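# Open all three fixture clamps, leaving parts in place

## Task

Release each of the fixture's three clamps all the way, without moving the parts they hold. A clamp counts as open only if it stays open by itself once the robot lets go.

## Robot and tools

Robot: one Kinova Gen3 arm with seven joints and a Robotiq 2F-85 parallel gripper. The fingers point along the gripper's +z axis and close along its y axis. The reported hand point (end_effector_position, link robotiq_pinch) lies midway between the pads when they are closed. Closed fingertips reach about 19 mm past it, open ones about 6 mm. While closing, the tips travel about 13 mm further out, so keep that gap above any surface.

Frames: the state line gives the hand position in metres and its orientation as quaternion w,x,y,z, both in the scene frame. That frame's origin is on the table top under the arm base, +z is up, and +y is to the left when facing along +x. The base may be slightly tilted, and the printed position gets less accurate at long reach. Motion commands, however, are in the gripper's own axes.

The row: every motion command is a row of 9 numbers, each in [-1, 1], in this order: dx, dy, dz, rx, ry, rz, position, force_limit, speed. The first six are an offset, not a pose: a displacement in the gripper frame from the gripper's measured pose when the action (or move) begins. 1.0 equals 0.6 m of travel or 180 degrees; rx, ry, rz form a single rotation vector. Within one action, every row refers back to that same start pose, not to the row before it. position: +1 is fully open (85 mm gap), about -0.8 is pads touching, -1 squeezes until blocked. force_limit: pad force, roughly 20 N at -1, 128 N at 0, 235 N at +1 (less on very thin items). speed: finger gap rate, about 20, 85 and 150 mm/s at -1, 0, +1; faster closing adds a few newtons of grip.

Tools:
- execute_actions(actions): a list of actions run in sequence. Each action is a table of up to 15 rows, one row per 1/30 s step; if fewer rows are given, the last one repeats to fill 15 steps (0.5 s). For the first action, the start pose is the last one a result reported. An empty list just returns state and images. Each step the commanded pose is clipped to within 70 mm and 16 degrees of the measured one, so big offsets need several actions; after an action the arm continues at most to the last clipped pose. Position wins over orientation when both cannot be met.
- move(target, speed, blocking): target is one 9-number row, offsets from the pose in the latest result showing one. The gripper follows a straight path there, taking 0.5 to 10 s (it stops short if longer). speed is the top path speed in m/s, 0.002 to 0.5, default 0.25; rotation limited to twice that in rad/s. It does not avoid obstacles, and real speed can exceed the setting, especially with the arm near straight. Finger values are applied at the start. blocking=false returns after 0.5 s while the arm keeps going; until a result shows the move ended, other moves and actions are rejected, so use wait or stop.
- wait(seconds): 0 to 10; lets the scene run holding the last command, returning early if a running move finishes.
- stop(): brakes a running move (needs room, more when fast); fingers keep moving.
- zoom_image(camera, region): closer look at the latest image of cam_head_left, cam_head_right or cam_wrist; region [x0, y0, x1, y1] in pixels, origin top-left, at most 504 by 504. Images are 672x504.
- read_manual(section): only licence texts ("licences"); no motion.
- finished_scene(scene): ends the current scene, given its number; irreversible; reports success. The clamps must already be open and stay so.

Reading results: the state line gives pose, joint positions, position_measured (counts: 3 fully open, ~78 = 60 mm, ~130 = 40 mm, ~180 = 20 mm, ~230 pads together) and object_status: 0 moving, 1 blocked while opening, 2 blocked while closing (a grip), 3 reached the commanded position or pads met. For a firm grip send position -1 and confirm status 2. Fingers stay put until position changes by at least 0.01; only then do new force_limit or speed values apply, so open before regripping gentler. "Hand target" is where the controller is heading. Step readings list hand positions; HELD marks steps that were held back. A move adds a "move:" line with its ending (done, off_target, moving, held, fault), the distance to target, and limits (paced = command clipped; held = a check blocked some steps, after which the arm may lurch fast). "pose unreachable" means the clearance check changed or blocked the command; a post or block under the base counts as arm.

Cautions: pressing or hitting hard counts against you; faster moves and targets set deeper past a contact push harder. Contact torque reaching a joint's load limit (47.5 N m for the first four joints, 29.9 for the wrist ones, including held weight) halts the arm 10 s and drops the rest of the call. Holding loads heats motors: MOTOR HOT from 60 °C, and at 75 °C an OVER-TEMPERATURE FAULT lets the arm sag. Parts may get tugged briefly while held. Never knock or drop anything off the table. The arm keeps acting during your thinking time, and quicker, smoother, lower-effort work is preferred.

Each tool is called after "Emit:" in YAML: its name, and indented under it one key for each argument.

## Session

Emit:
execute_actions:
  actions: []

Scene clock: 0.00 s.
end_effector_position=(+0.5577, +0.1822, +0.1789) position_measured=3 object_status=3 end_effector_quat_wxyz=(+0.469, +0.725, +0.101, +0.494)
Joint positions: [-0.85   0.692  0.021  2.143  1.678  1.345  2.17 ]
Joint velocities: [-0.     0.001  0.    -0.     0.    -0.    -0.001]
Motor temperatures (°C, as the motors report them): [30 23 25 25 32 37 42]
Hand target: +0.558, +0.182, +0.179; +0.469, +0.725, +0.101, +0.494

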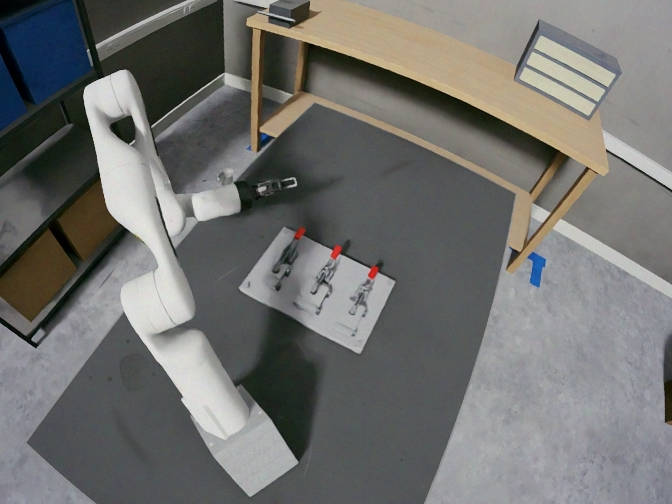

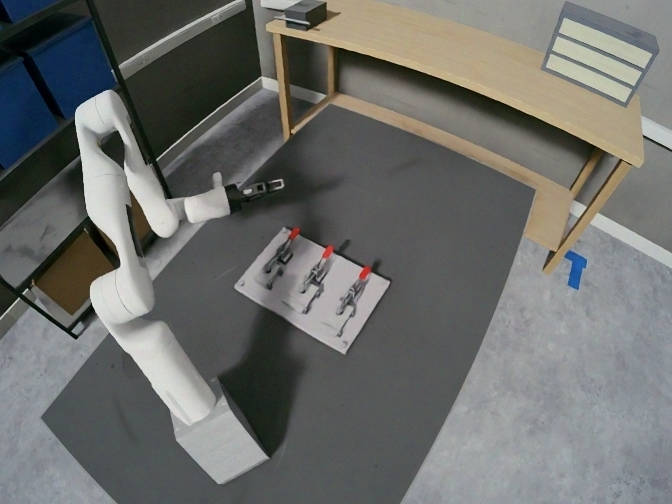

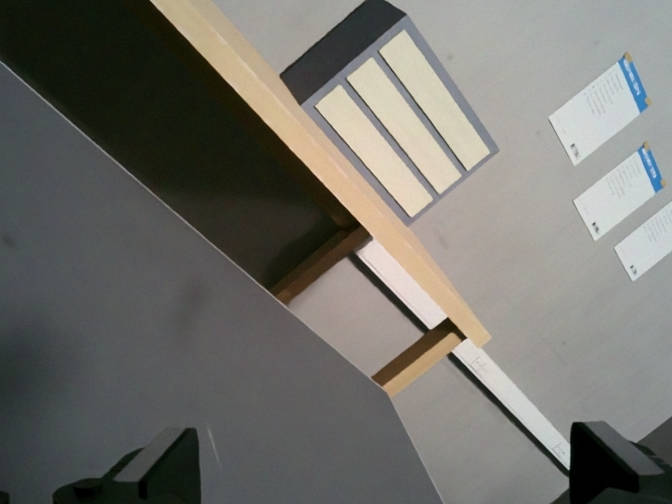

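Emit:
zoom_image:
  camera: "cam_head_left"
  region: [220, 200, 420, 370]

Emit:
zoom_image:
  camera: "cam_head_right"
  region: [220, 200, 420, 370]

Region (220, 200, 420, 370) of cam_head_left's 672x504 image, scaled by 2.520, with more detail than that image has; it fills the top 428 rows of this view, and the rest is white.

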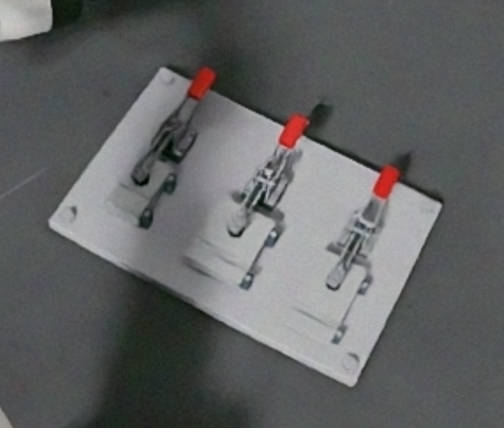

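Region (220, 200, 420, 370) of cam_head_right's 672x504 image, scaled by 2.520, with more detail than that image has; it fills the top 428 rows of this view, and the rest is white.

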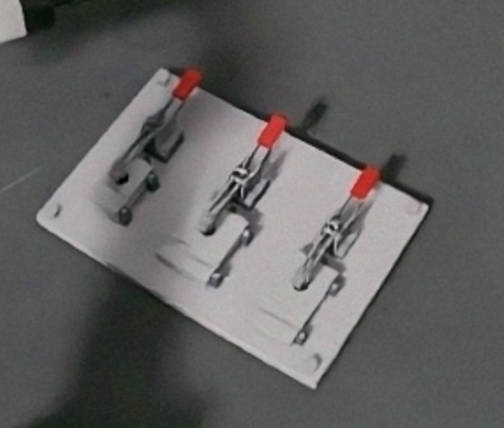

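Emit:
move:
  target: [-0.045,0.508,0.003,0.329,-0.347,0.071,1,0,0]
  speed: 0.3

Scene clock: 3.70 s.
end_effector_position=(+0.4498, +0.0028, +0.3997) position_measured=3 object_status=3 end_effector_quat_wxyz=(+0.001, +1.000, -0.001, +0.001)
Joint positions: [ 0.344  0.403  0.647  1.582  2.391 -1.604  2.659]
Joint velocities: [ 0.003  0.006  0.001 -0.    -0.001 -0.001  0.001]
Motor temperatures (°C, as the motors report them): [30 23 25 25 32 37 42]
Hand target: +0.450, +0.003, +0.400; +0.001, +1.000, -0.001, +0.001
Off the commanded pose: 0.002 m, 0 deg.
move: done

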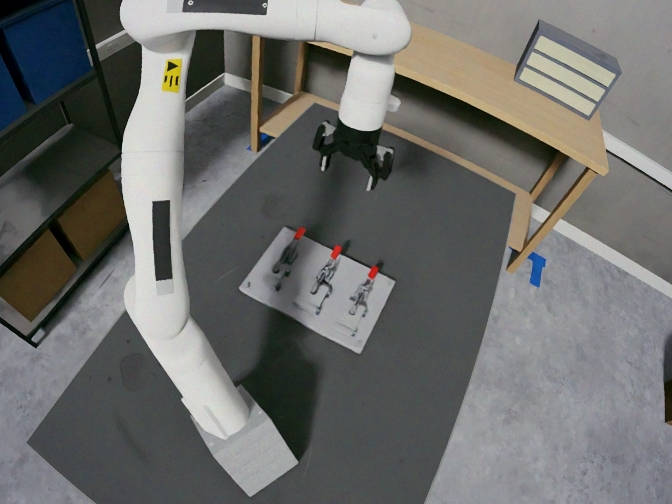

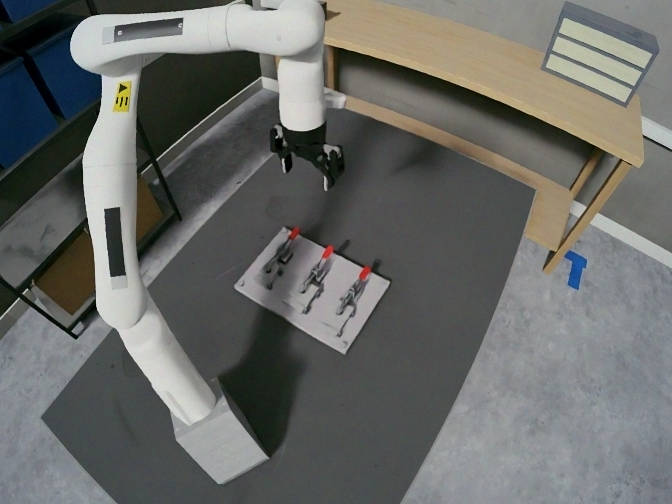

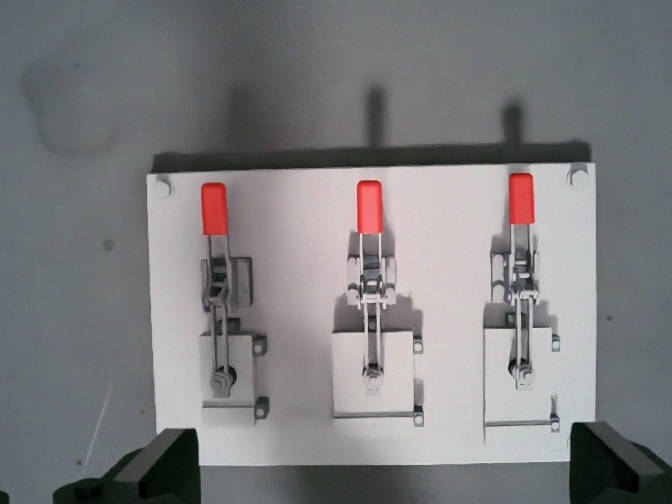

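Emit:
move:
  target: [0.05,0.02,0.3,0,0,0,1,0,0]
  speed: 0.3

Scene clock: 5.07 s.
end_effector_position=(+0.4798, -0.0098, +0.2201) position_measured=3 object_status=3 end_effector_quat_wxyz=(+0.001, +1.000, -0.001, +0.001)
Joint positions: [ 0.189  0.596  0.527  1.808  2.168 -1.203  2.769]
Joint velocities: [-0.     0.004 -0.002 -0.     0.001  0.001  0.001]
Motor temperatures (°C, as the motors report them): [30 23 25 25 32 37 42]
Hand target: +0.480, -0.010, +0.220; +0.001, +1.000, -0.001, +0.001
Off the commanded pose: 0.001 m, 0 deg.
move: done

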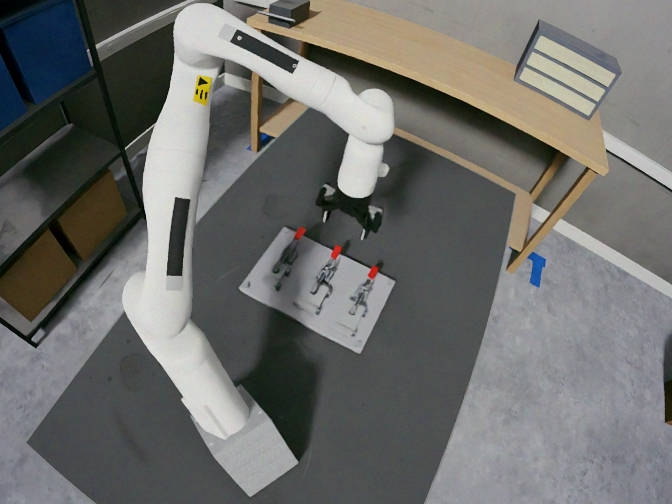

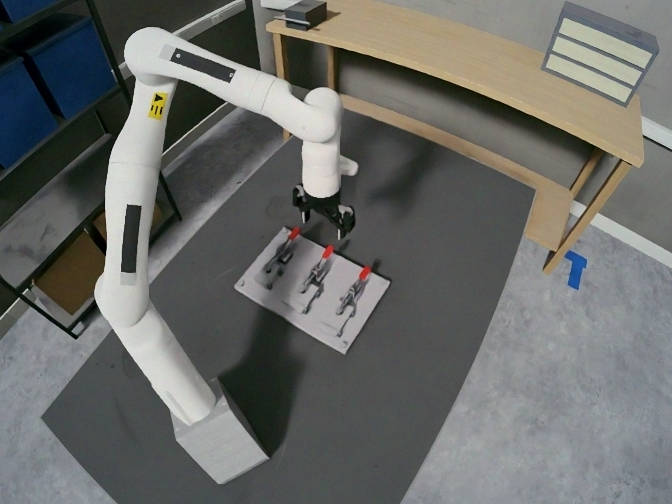

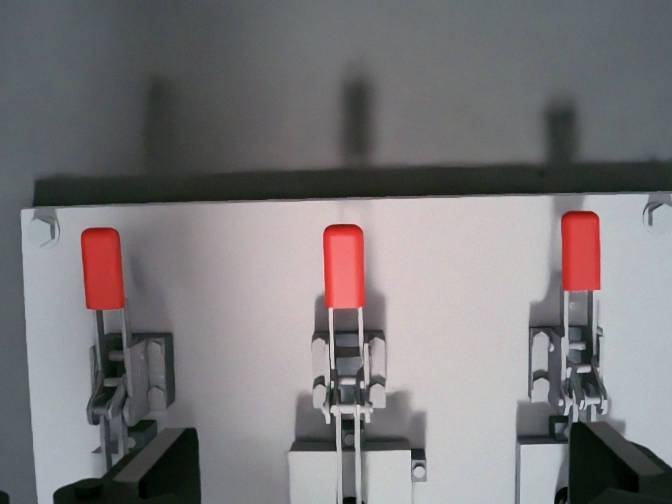

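Emit:
move:
  target: [0.03,-0.025,0.15,0,0,0,0.2,-0.6,0.5]
  speed: 0.2

Emit:
zoom_image:
  camera: "cam_head_left"
  region: [240, 180, 420, 340]

Scene clock: 6.27 s.
end_effector_position=(+0.4980, +0.0048, +0.1305) position_measured=104 object_status=3 end_effector_quat_wxyz=(+0.001, +1.000, -0.001, +0.001)
Joint positions: [ 0.095  0.71   0.443  1.841  2.014 -1.039  2.801]
Joint velocities: [-0.002  0.004 -0.003 -0.     0.001  0.001 -0.002]
Motor temperatures (°C, as the motors report them): [30 23 25 25 32 37 42]
Hand target: +0.498, +0.005, +0.130; +0.001, +1.000, -0.001, +0.001
Off the commanded pose: 0.000 m, 0 deg.
move: done

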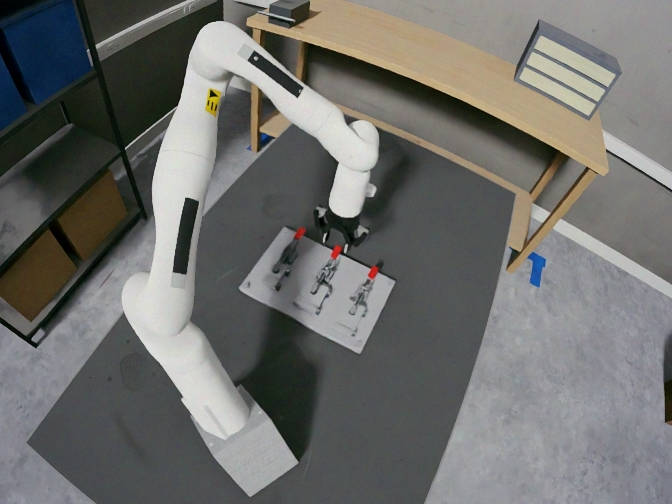

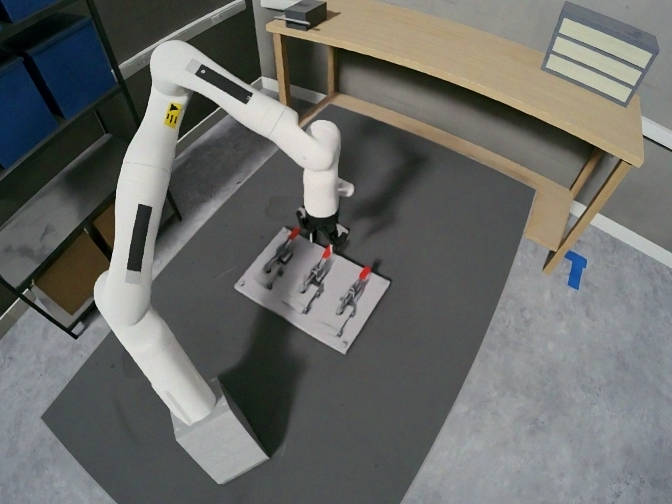

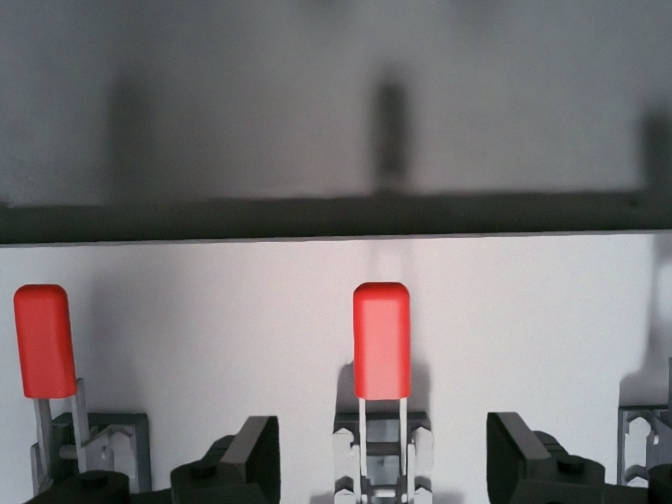

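Region (240, 180, 420, 340) of cam_head_left's 672x504 image, scaled by 2.800, with more detail than that image has.

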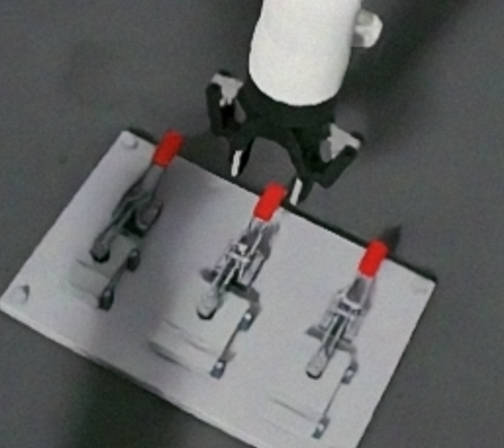

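Emit:
move:
  target: [0.04,0,0.1,0,0,0,0.2,-0.6,0.5]
  speed: 0.1

Emit:
zoom_image:
  camera: "cam_head_left"
  region: [240, 180, 420, 340]

Scene clock: 7.53 s.
end_effector_position=(+0.5223, +0.0047, +0.0710) position_measured=104 object_status=3 end_effector_quat_wxyz=(+0.001, +1.000, -0.001, +0.001)
Joint positions: [ 0.052  0.824  0.39   1.773  1.924 -0.97   2.798]
Joint velocities: [-0.     0.007 -0.001 -0.001  0.002  0.002 -0.001]
Motor temperatures (°C, as the motors report them): [30 23 25 25 32 37 42]
Hand target: +0.522, +0.005, +0.071; +0.001, +1.000, -0.002, +0.001
Off the commanded pose: 0.000 m, 0 deg.
move: done

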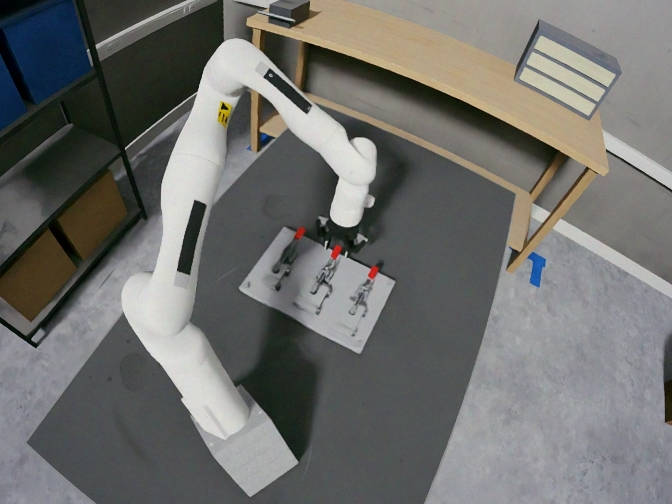

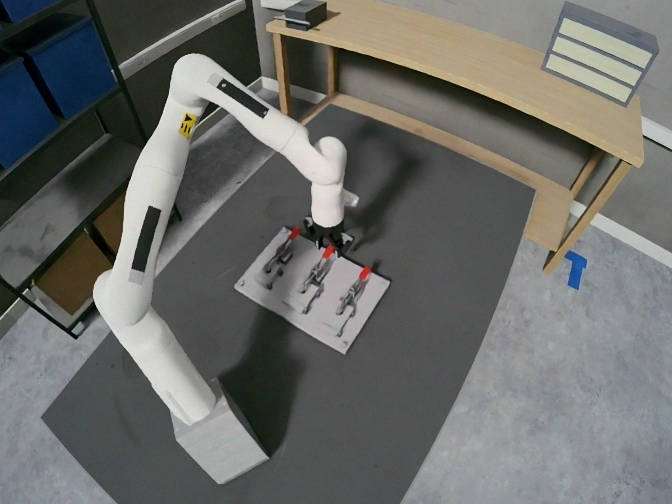

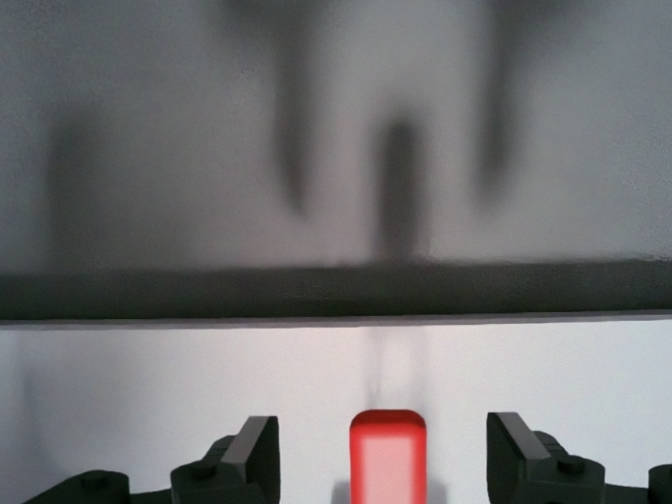

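Region (240, 180, 420, 340) of cam_head_left's 672x504 image, scaled by 2.800, with more detail than that image has.

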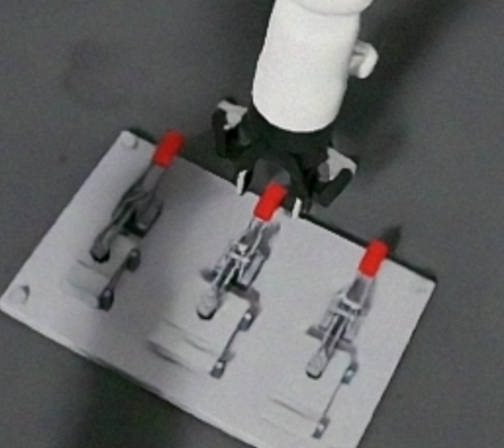

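Emit:
move:
  target: [-0.005,0.002,0.025,0,0,0,0.2,-0.6,0.5]
  speed: 0.05

Emit:
move:
  target: [0,0,0,0,0,0,-1,-0.6,0]

Emit:
move:
  target: [-0.008,0,-0.05,0,0,0,-1,-0.6,0]
  speed: 0.03

Emit:
zoom_image:
  camera: "cam_head_left"
  region: [240, 180, 420, 340]

Scene clock: 8.40 s.
end_effector_position=(+0.5194, +0.0035, +0.0560) position_measured=104 object_status=3 end_effector_quat_wxyz=(+0.001, +1.000, -0.001, +0.001)
Joint positions: [ 0.048  0.847  0.373  1.781  1.893 -0.944  2.824]
Joint velocities: [ 0.001  0.002  0.     0.     0.    -0.    -0.001]
Motor temperatures (°C, as the motors report them): [30 23 25 25 32 37 42]
Hand target: +0.519, +0.003, +0.056; +0.001, +1.000, -0.001, +0.001
Off the commanded pose: 0.000 m, 0 deg.
move: done

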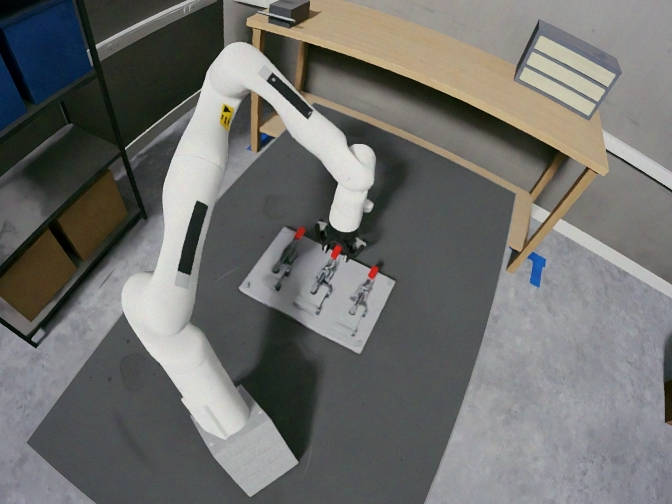

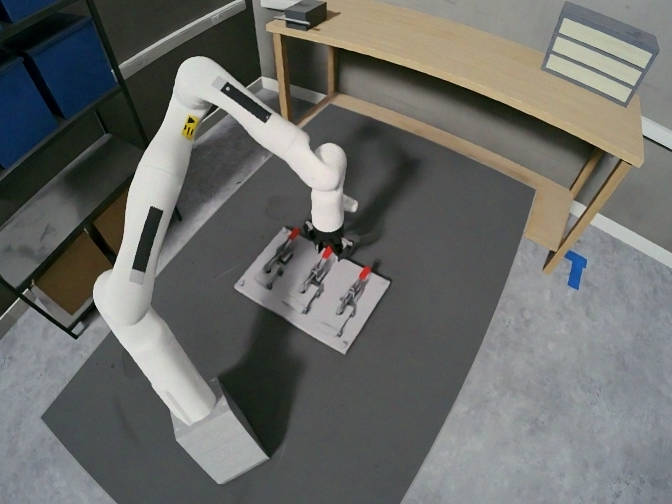

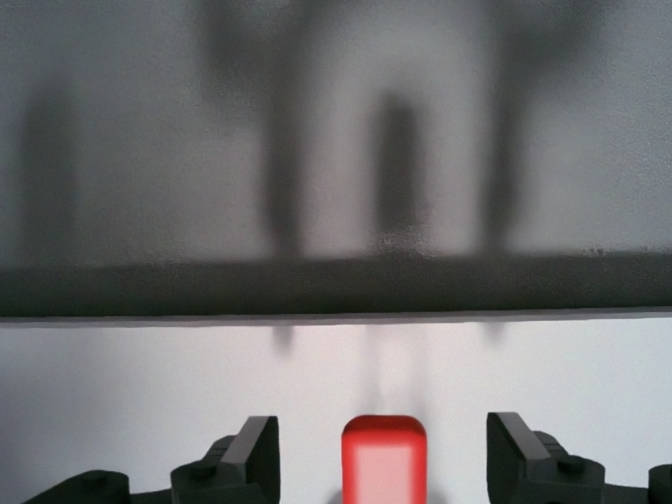

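Scene clock: 9.03 s.
end_effector_position=(+0.5195, +0.0035, +0.0561) position_measured=188 object_status=2 end_effector_quat_wxyz=(+0.001, +1.000, -0.001, +0.001)
Joint positions: [ 0.048  0.847  0.373  1.781  1.893 -0.944  2.824]
Joint velocities: [ 0.    -0.001 -0.     0.    -0.     0.    -0.   ]
Motor temperatures (°C, as the motors report them): [30 23 25 25 32 37 42]
Hand target: +0.519, +0.003, +0.056; +0.001, +1.000, -0.001, +0.001
Off the commanded pose: 0.000 m, 0 deg.
move: done

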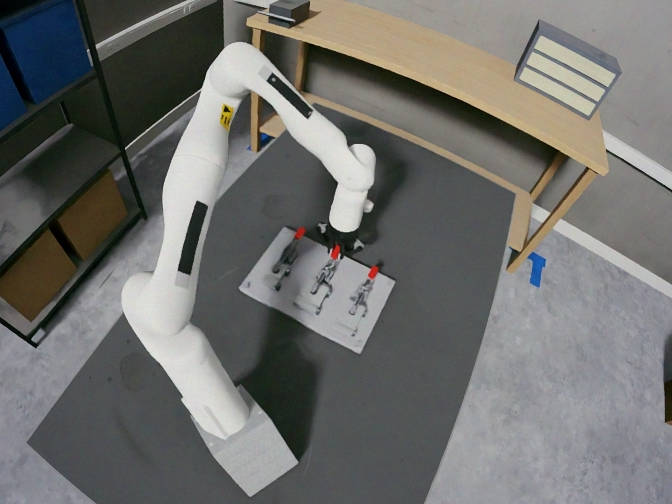

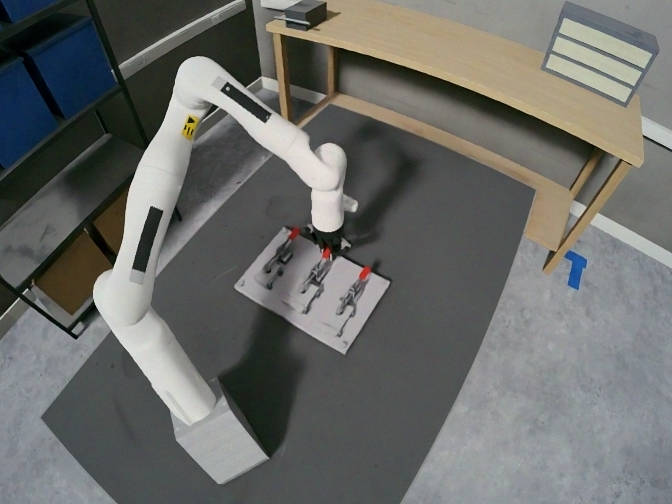

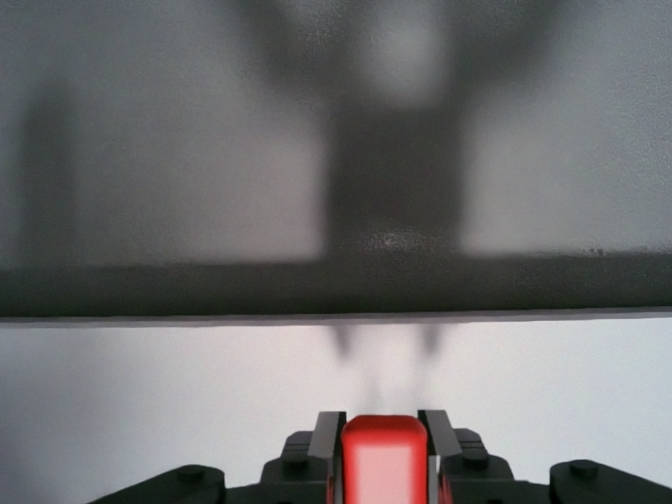

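Scene clock: 10.27 s.
end_effector_position=(+0.5046, +0.0037, +0.0764) position_measured=188 object_status=2 end_effector_quat_wxyz=(-0.001, +1.000, -0.004, -0.011)
Joint positions: [ 0.066  0.809  0.387  1.805  1.952 -0.976  2.804]
Joint velocities: [ 0.006 -0.002 -0.01  -0.     0.005  0.006 -0.004]
Motor temperatures (°C, as the motors report them): [30 23 25 25 32 37 42]
Hand target: +0.514, +0.004, +0.086; +0.001, +1.000, -0.001, +0.001
Off the commanded pose: 0.014 m, 1 deg.
move: off_target

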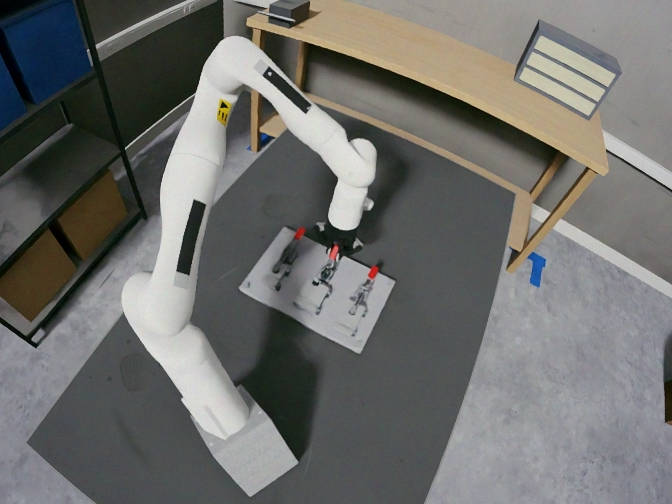

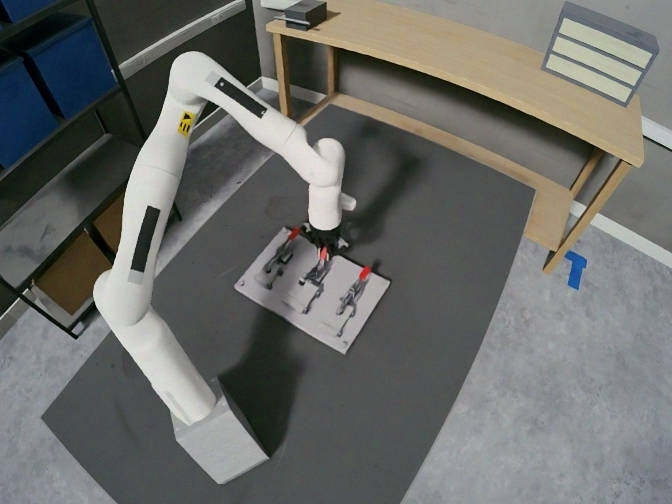

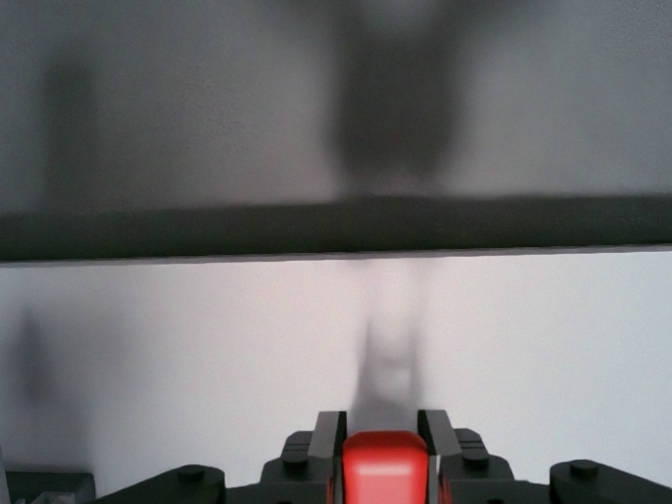

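Region (240, 180, 420, 340) of cam_head_left's 672x504 image, scaled by 2.800, with more detail than that image has.

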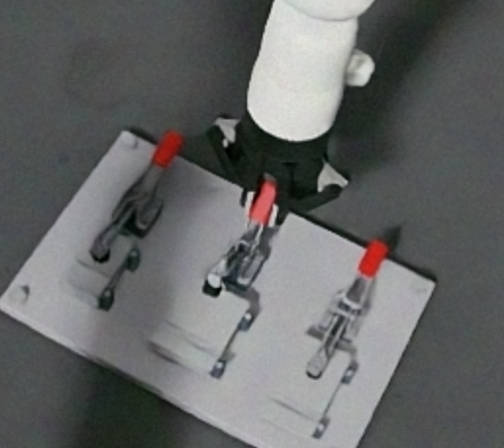

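Emit:
move:
  target: [-0.04,0,-0.022,0,0,0,-1,-0.6,0]
  speed: 0.03

Emit:
zoom_image:
  camera: "cam_head_left"
  region: [240, 180, 420, 340]

Scene clock: 11.57 s.
end_effector_position=(+0.4821, +0.0037, +0.0860) position_measured=188 object_status=2 end_effector_quat_wxyz=(-0.000, +1.000, -0.003, -0.012)
Joint positions: [ 0.081  0.776  0.387  1.879  1.947 -0.962  2.86 ]
Joint velocities: [ 0.002  0.001 -0.004  0.     0.001  0.003 -0.001]
Motor temperatures (°C, as the motors report them): [30 23 25 25 32 37 42]
Hand target: +0.481, +0.004, +0.090; -0.001, +1.000, -0.004, -0.011
Off the commanded pose: 0.004 m, 0 deg.
move: off_target

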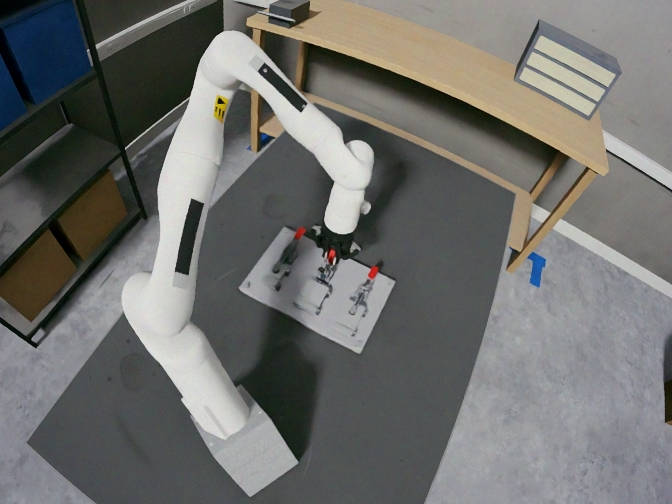

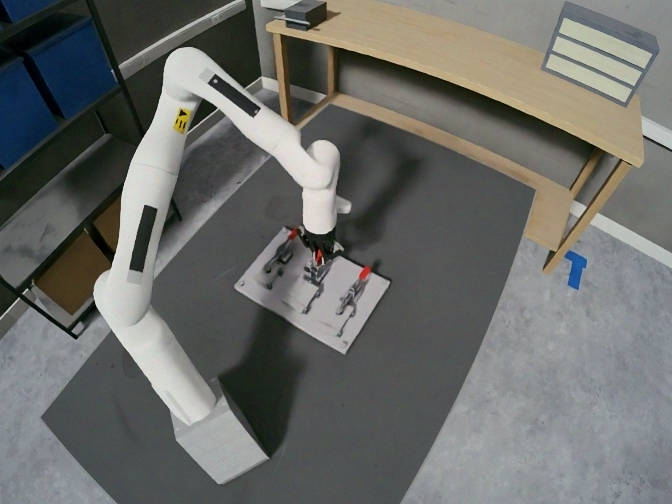

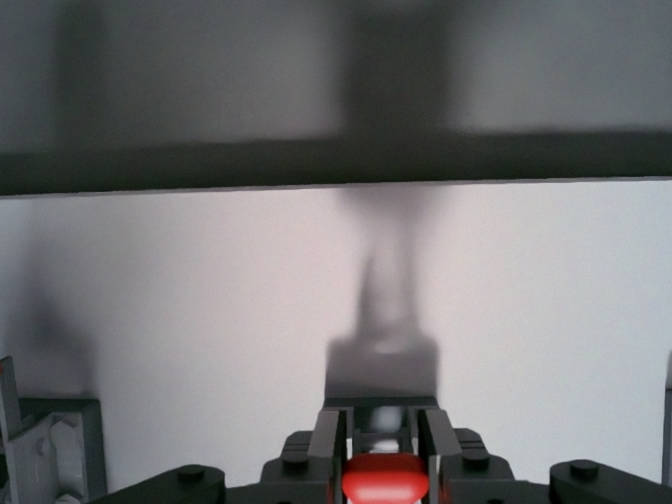

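Region (240, 180, 420, 340) of cam_head_left's 672x504 image, scaled by 2.800, with more detail than that image has.

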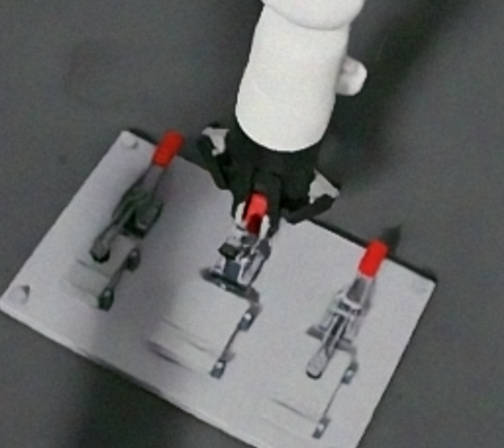

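Emit:
move:
  target: [-0.02,0,-0.003,0,0,0,-1,-0.6,0]
  speed: 0.02

Emit:
zoom_image:
  camera: "cam_head_left"
  region: [240, 180, 420, 340]

Scene clock: 12.47 s.
end_effector_position=(+0.4750, +0.0037, +0.0867) position_measured=188 object_status=2 end_effector_quat_wxyz=(+0.001, +1.000, -0.002, -0.008)
Joint positions: [ 0.086  0.767  0.383  1.911  1.929 -0.947  2.895]
Joint velocities: [ 0.    -0.     0.     0.    -0.     0.    -0.001]
Motor temperatures (°C, as the motors report them): [30 23 25 25 32 37 42]
Hand target: +0.470, +0.004, +0.088; -0.000, +1.000, -0.003, -0.012
Off the commanded pose: 0.005 m, 0 deg.
move: off_target

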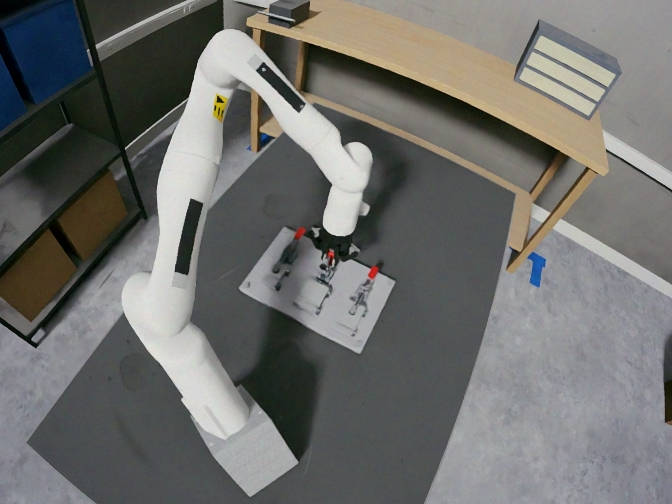

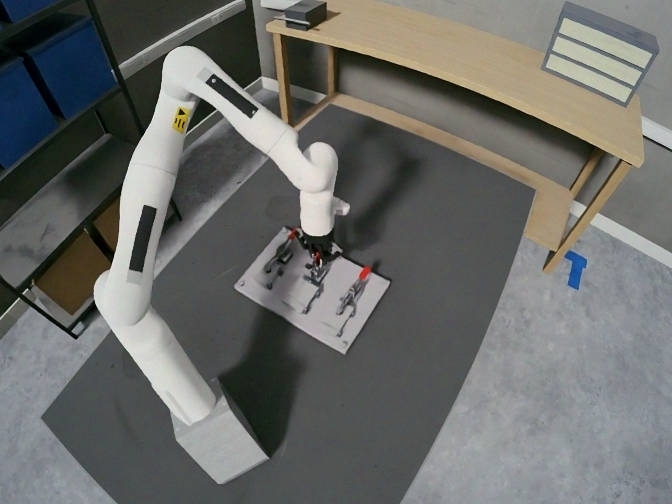

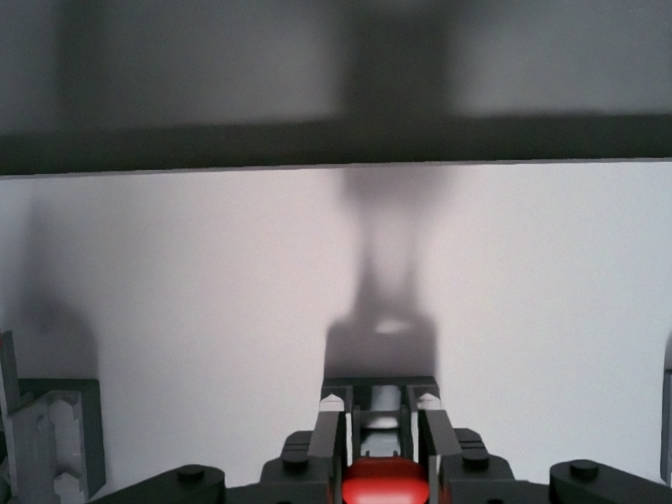

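Region (240, 180, 420, 340) of cam_head_left's 672x504 image, scaled by 2.800, with more detail than that image has.

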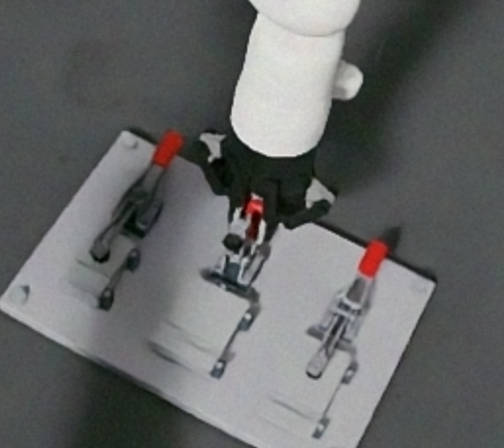

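Emit:
move:
  target: [0,0,0,0,0,0,0.2,-0.6,0.5]

Emit:
move:
  target: [-0.04,0,-0.13,0,0,0,0.2,-0.6,0.5]
  speed: 0.15

Emit:
zoom_image:
  camera: "cam_head_left"
  region: [240, 180, 420, 340]

Scene clock: 13.30 s.
end_effector_position=(+0.4750, +0.0037, +0.0867) position_measured=104 object_status=0 end_effector_quat_wxyz=(+0.001, +1.000, -0.002, -0.008)
Joint positions: [ 0.085  0.767  0.384  1.911  1.929 -0.947  2.895]
Joint velocities: [-0.     0.     0.    -0.    -0.    -0.001  0.001]
Motor temperatures (°C, as the motors report them): [30 23 25 25 32 37 42]
Hand target: +0.475, +0.004, +0.087; +0.001, +1.000, -0.002, -0.008
Off the commanded pose: 0.000 m, 0 deg.
move: done

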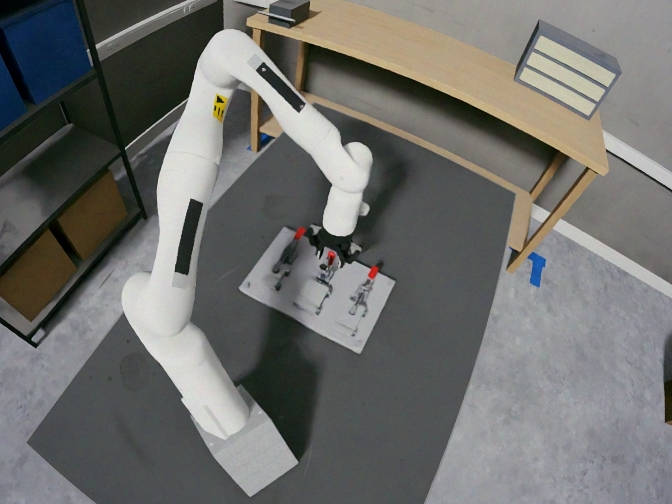

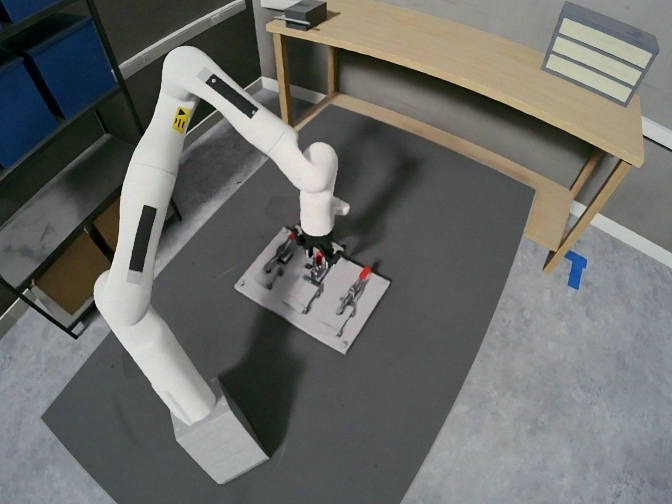

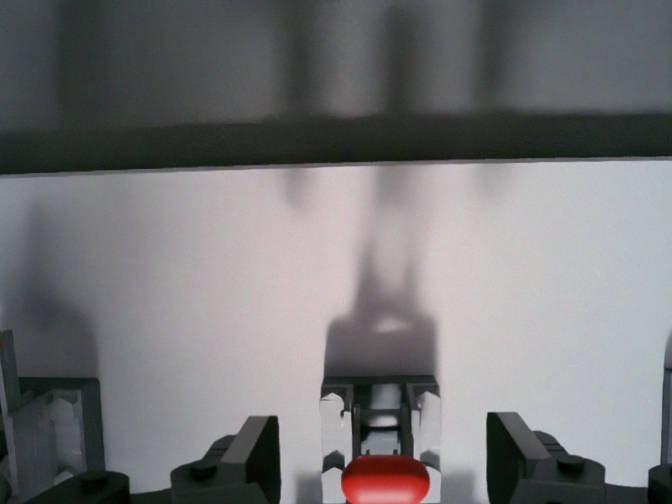

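Scene clock: 14.20 s.
end_effector_position=(+0.4521, +0.0040, +0.1647) position_measured=104 object_status=3 end_effector_quat_wxyz=(+0.001, +1.000, -0.002, -0.008)
Joint positions: [ 0.141  0.623  0.468  1.949  2.082 -1.059  2.854]
Joint velocities: [ 0.001 -0.005  0.002 -0.    -0.001 -0.001  0.   ]
Motor temperatures (°C, as the motors report them): [30 23 25 25 32 37 42]
Hand target: +0.452, +0.004, +0.165; +0.001, +1.000, -0.002, -0.008
Off the commanded pose: 0.000 m, 0 deg.
move: done

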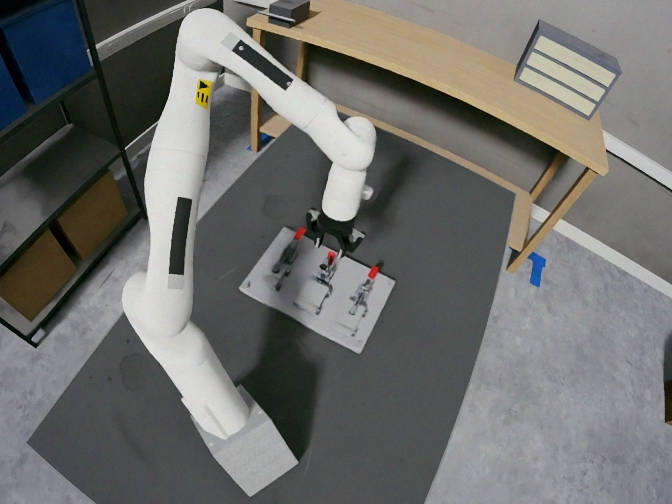

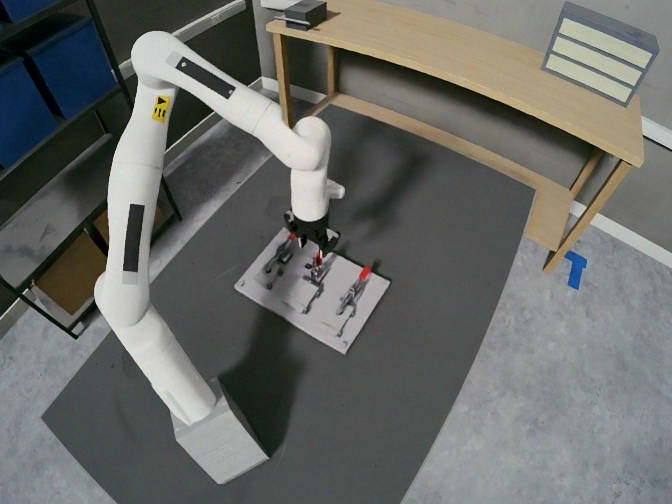

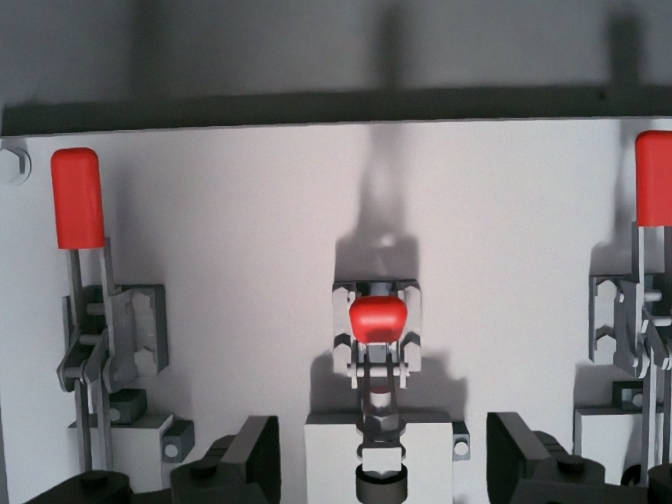

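Region (240, 180, 420, 340) of cam_head_left's 672x504 image, scaled by 2.800, with more detail than that image has.

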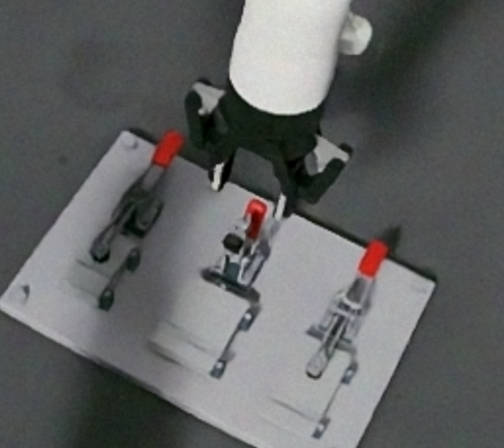

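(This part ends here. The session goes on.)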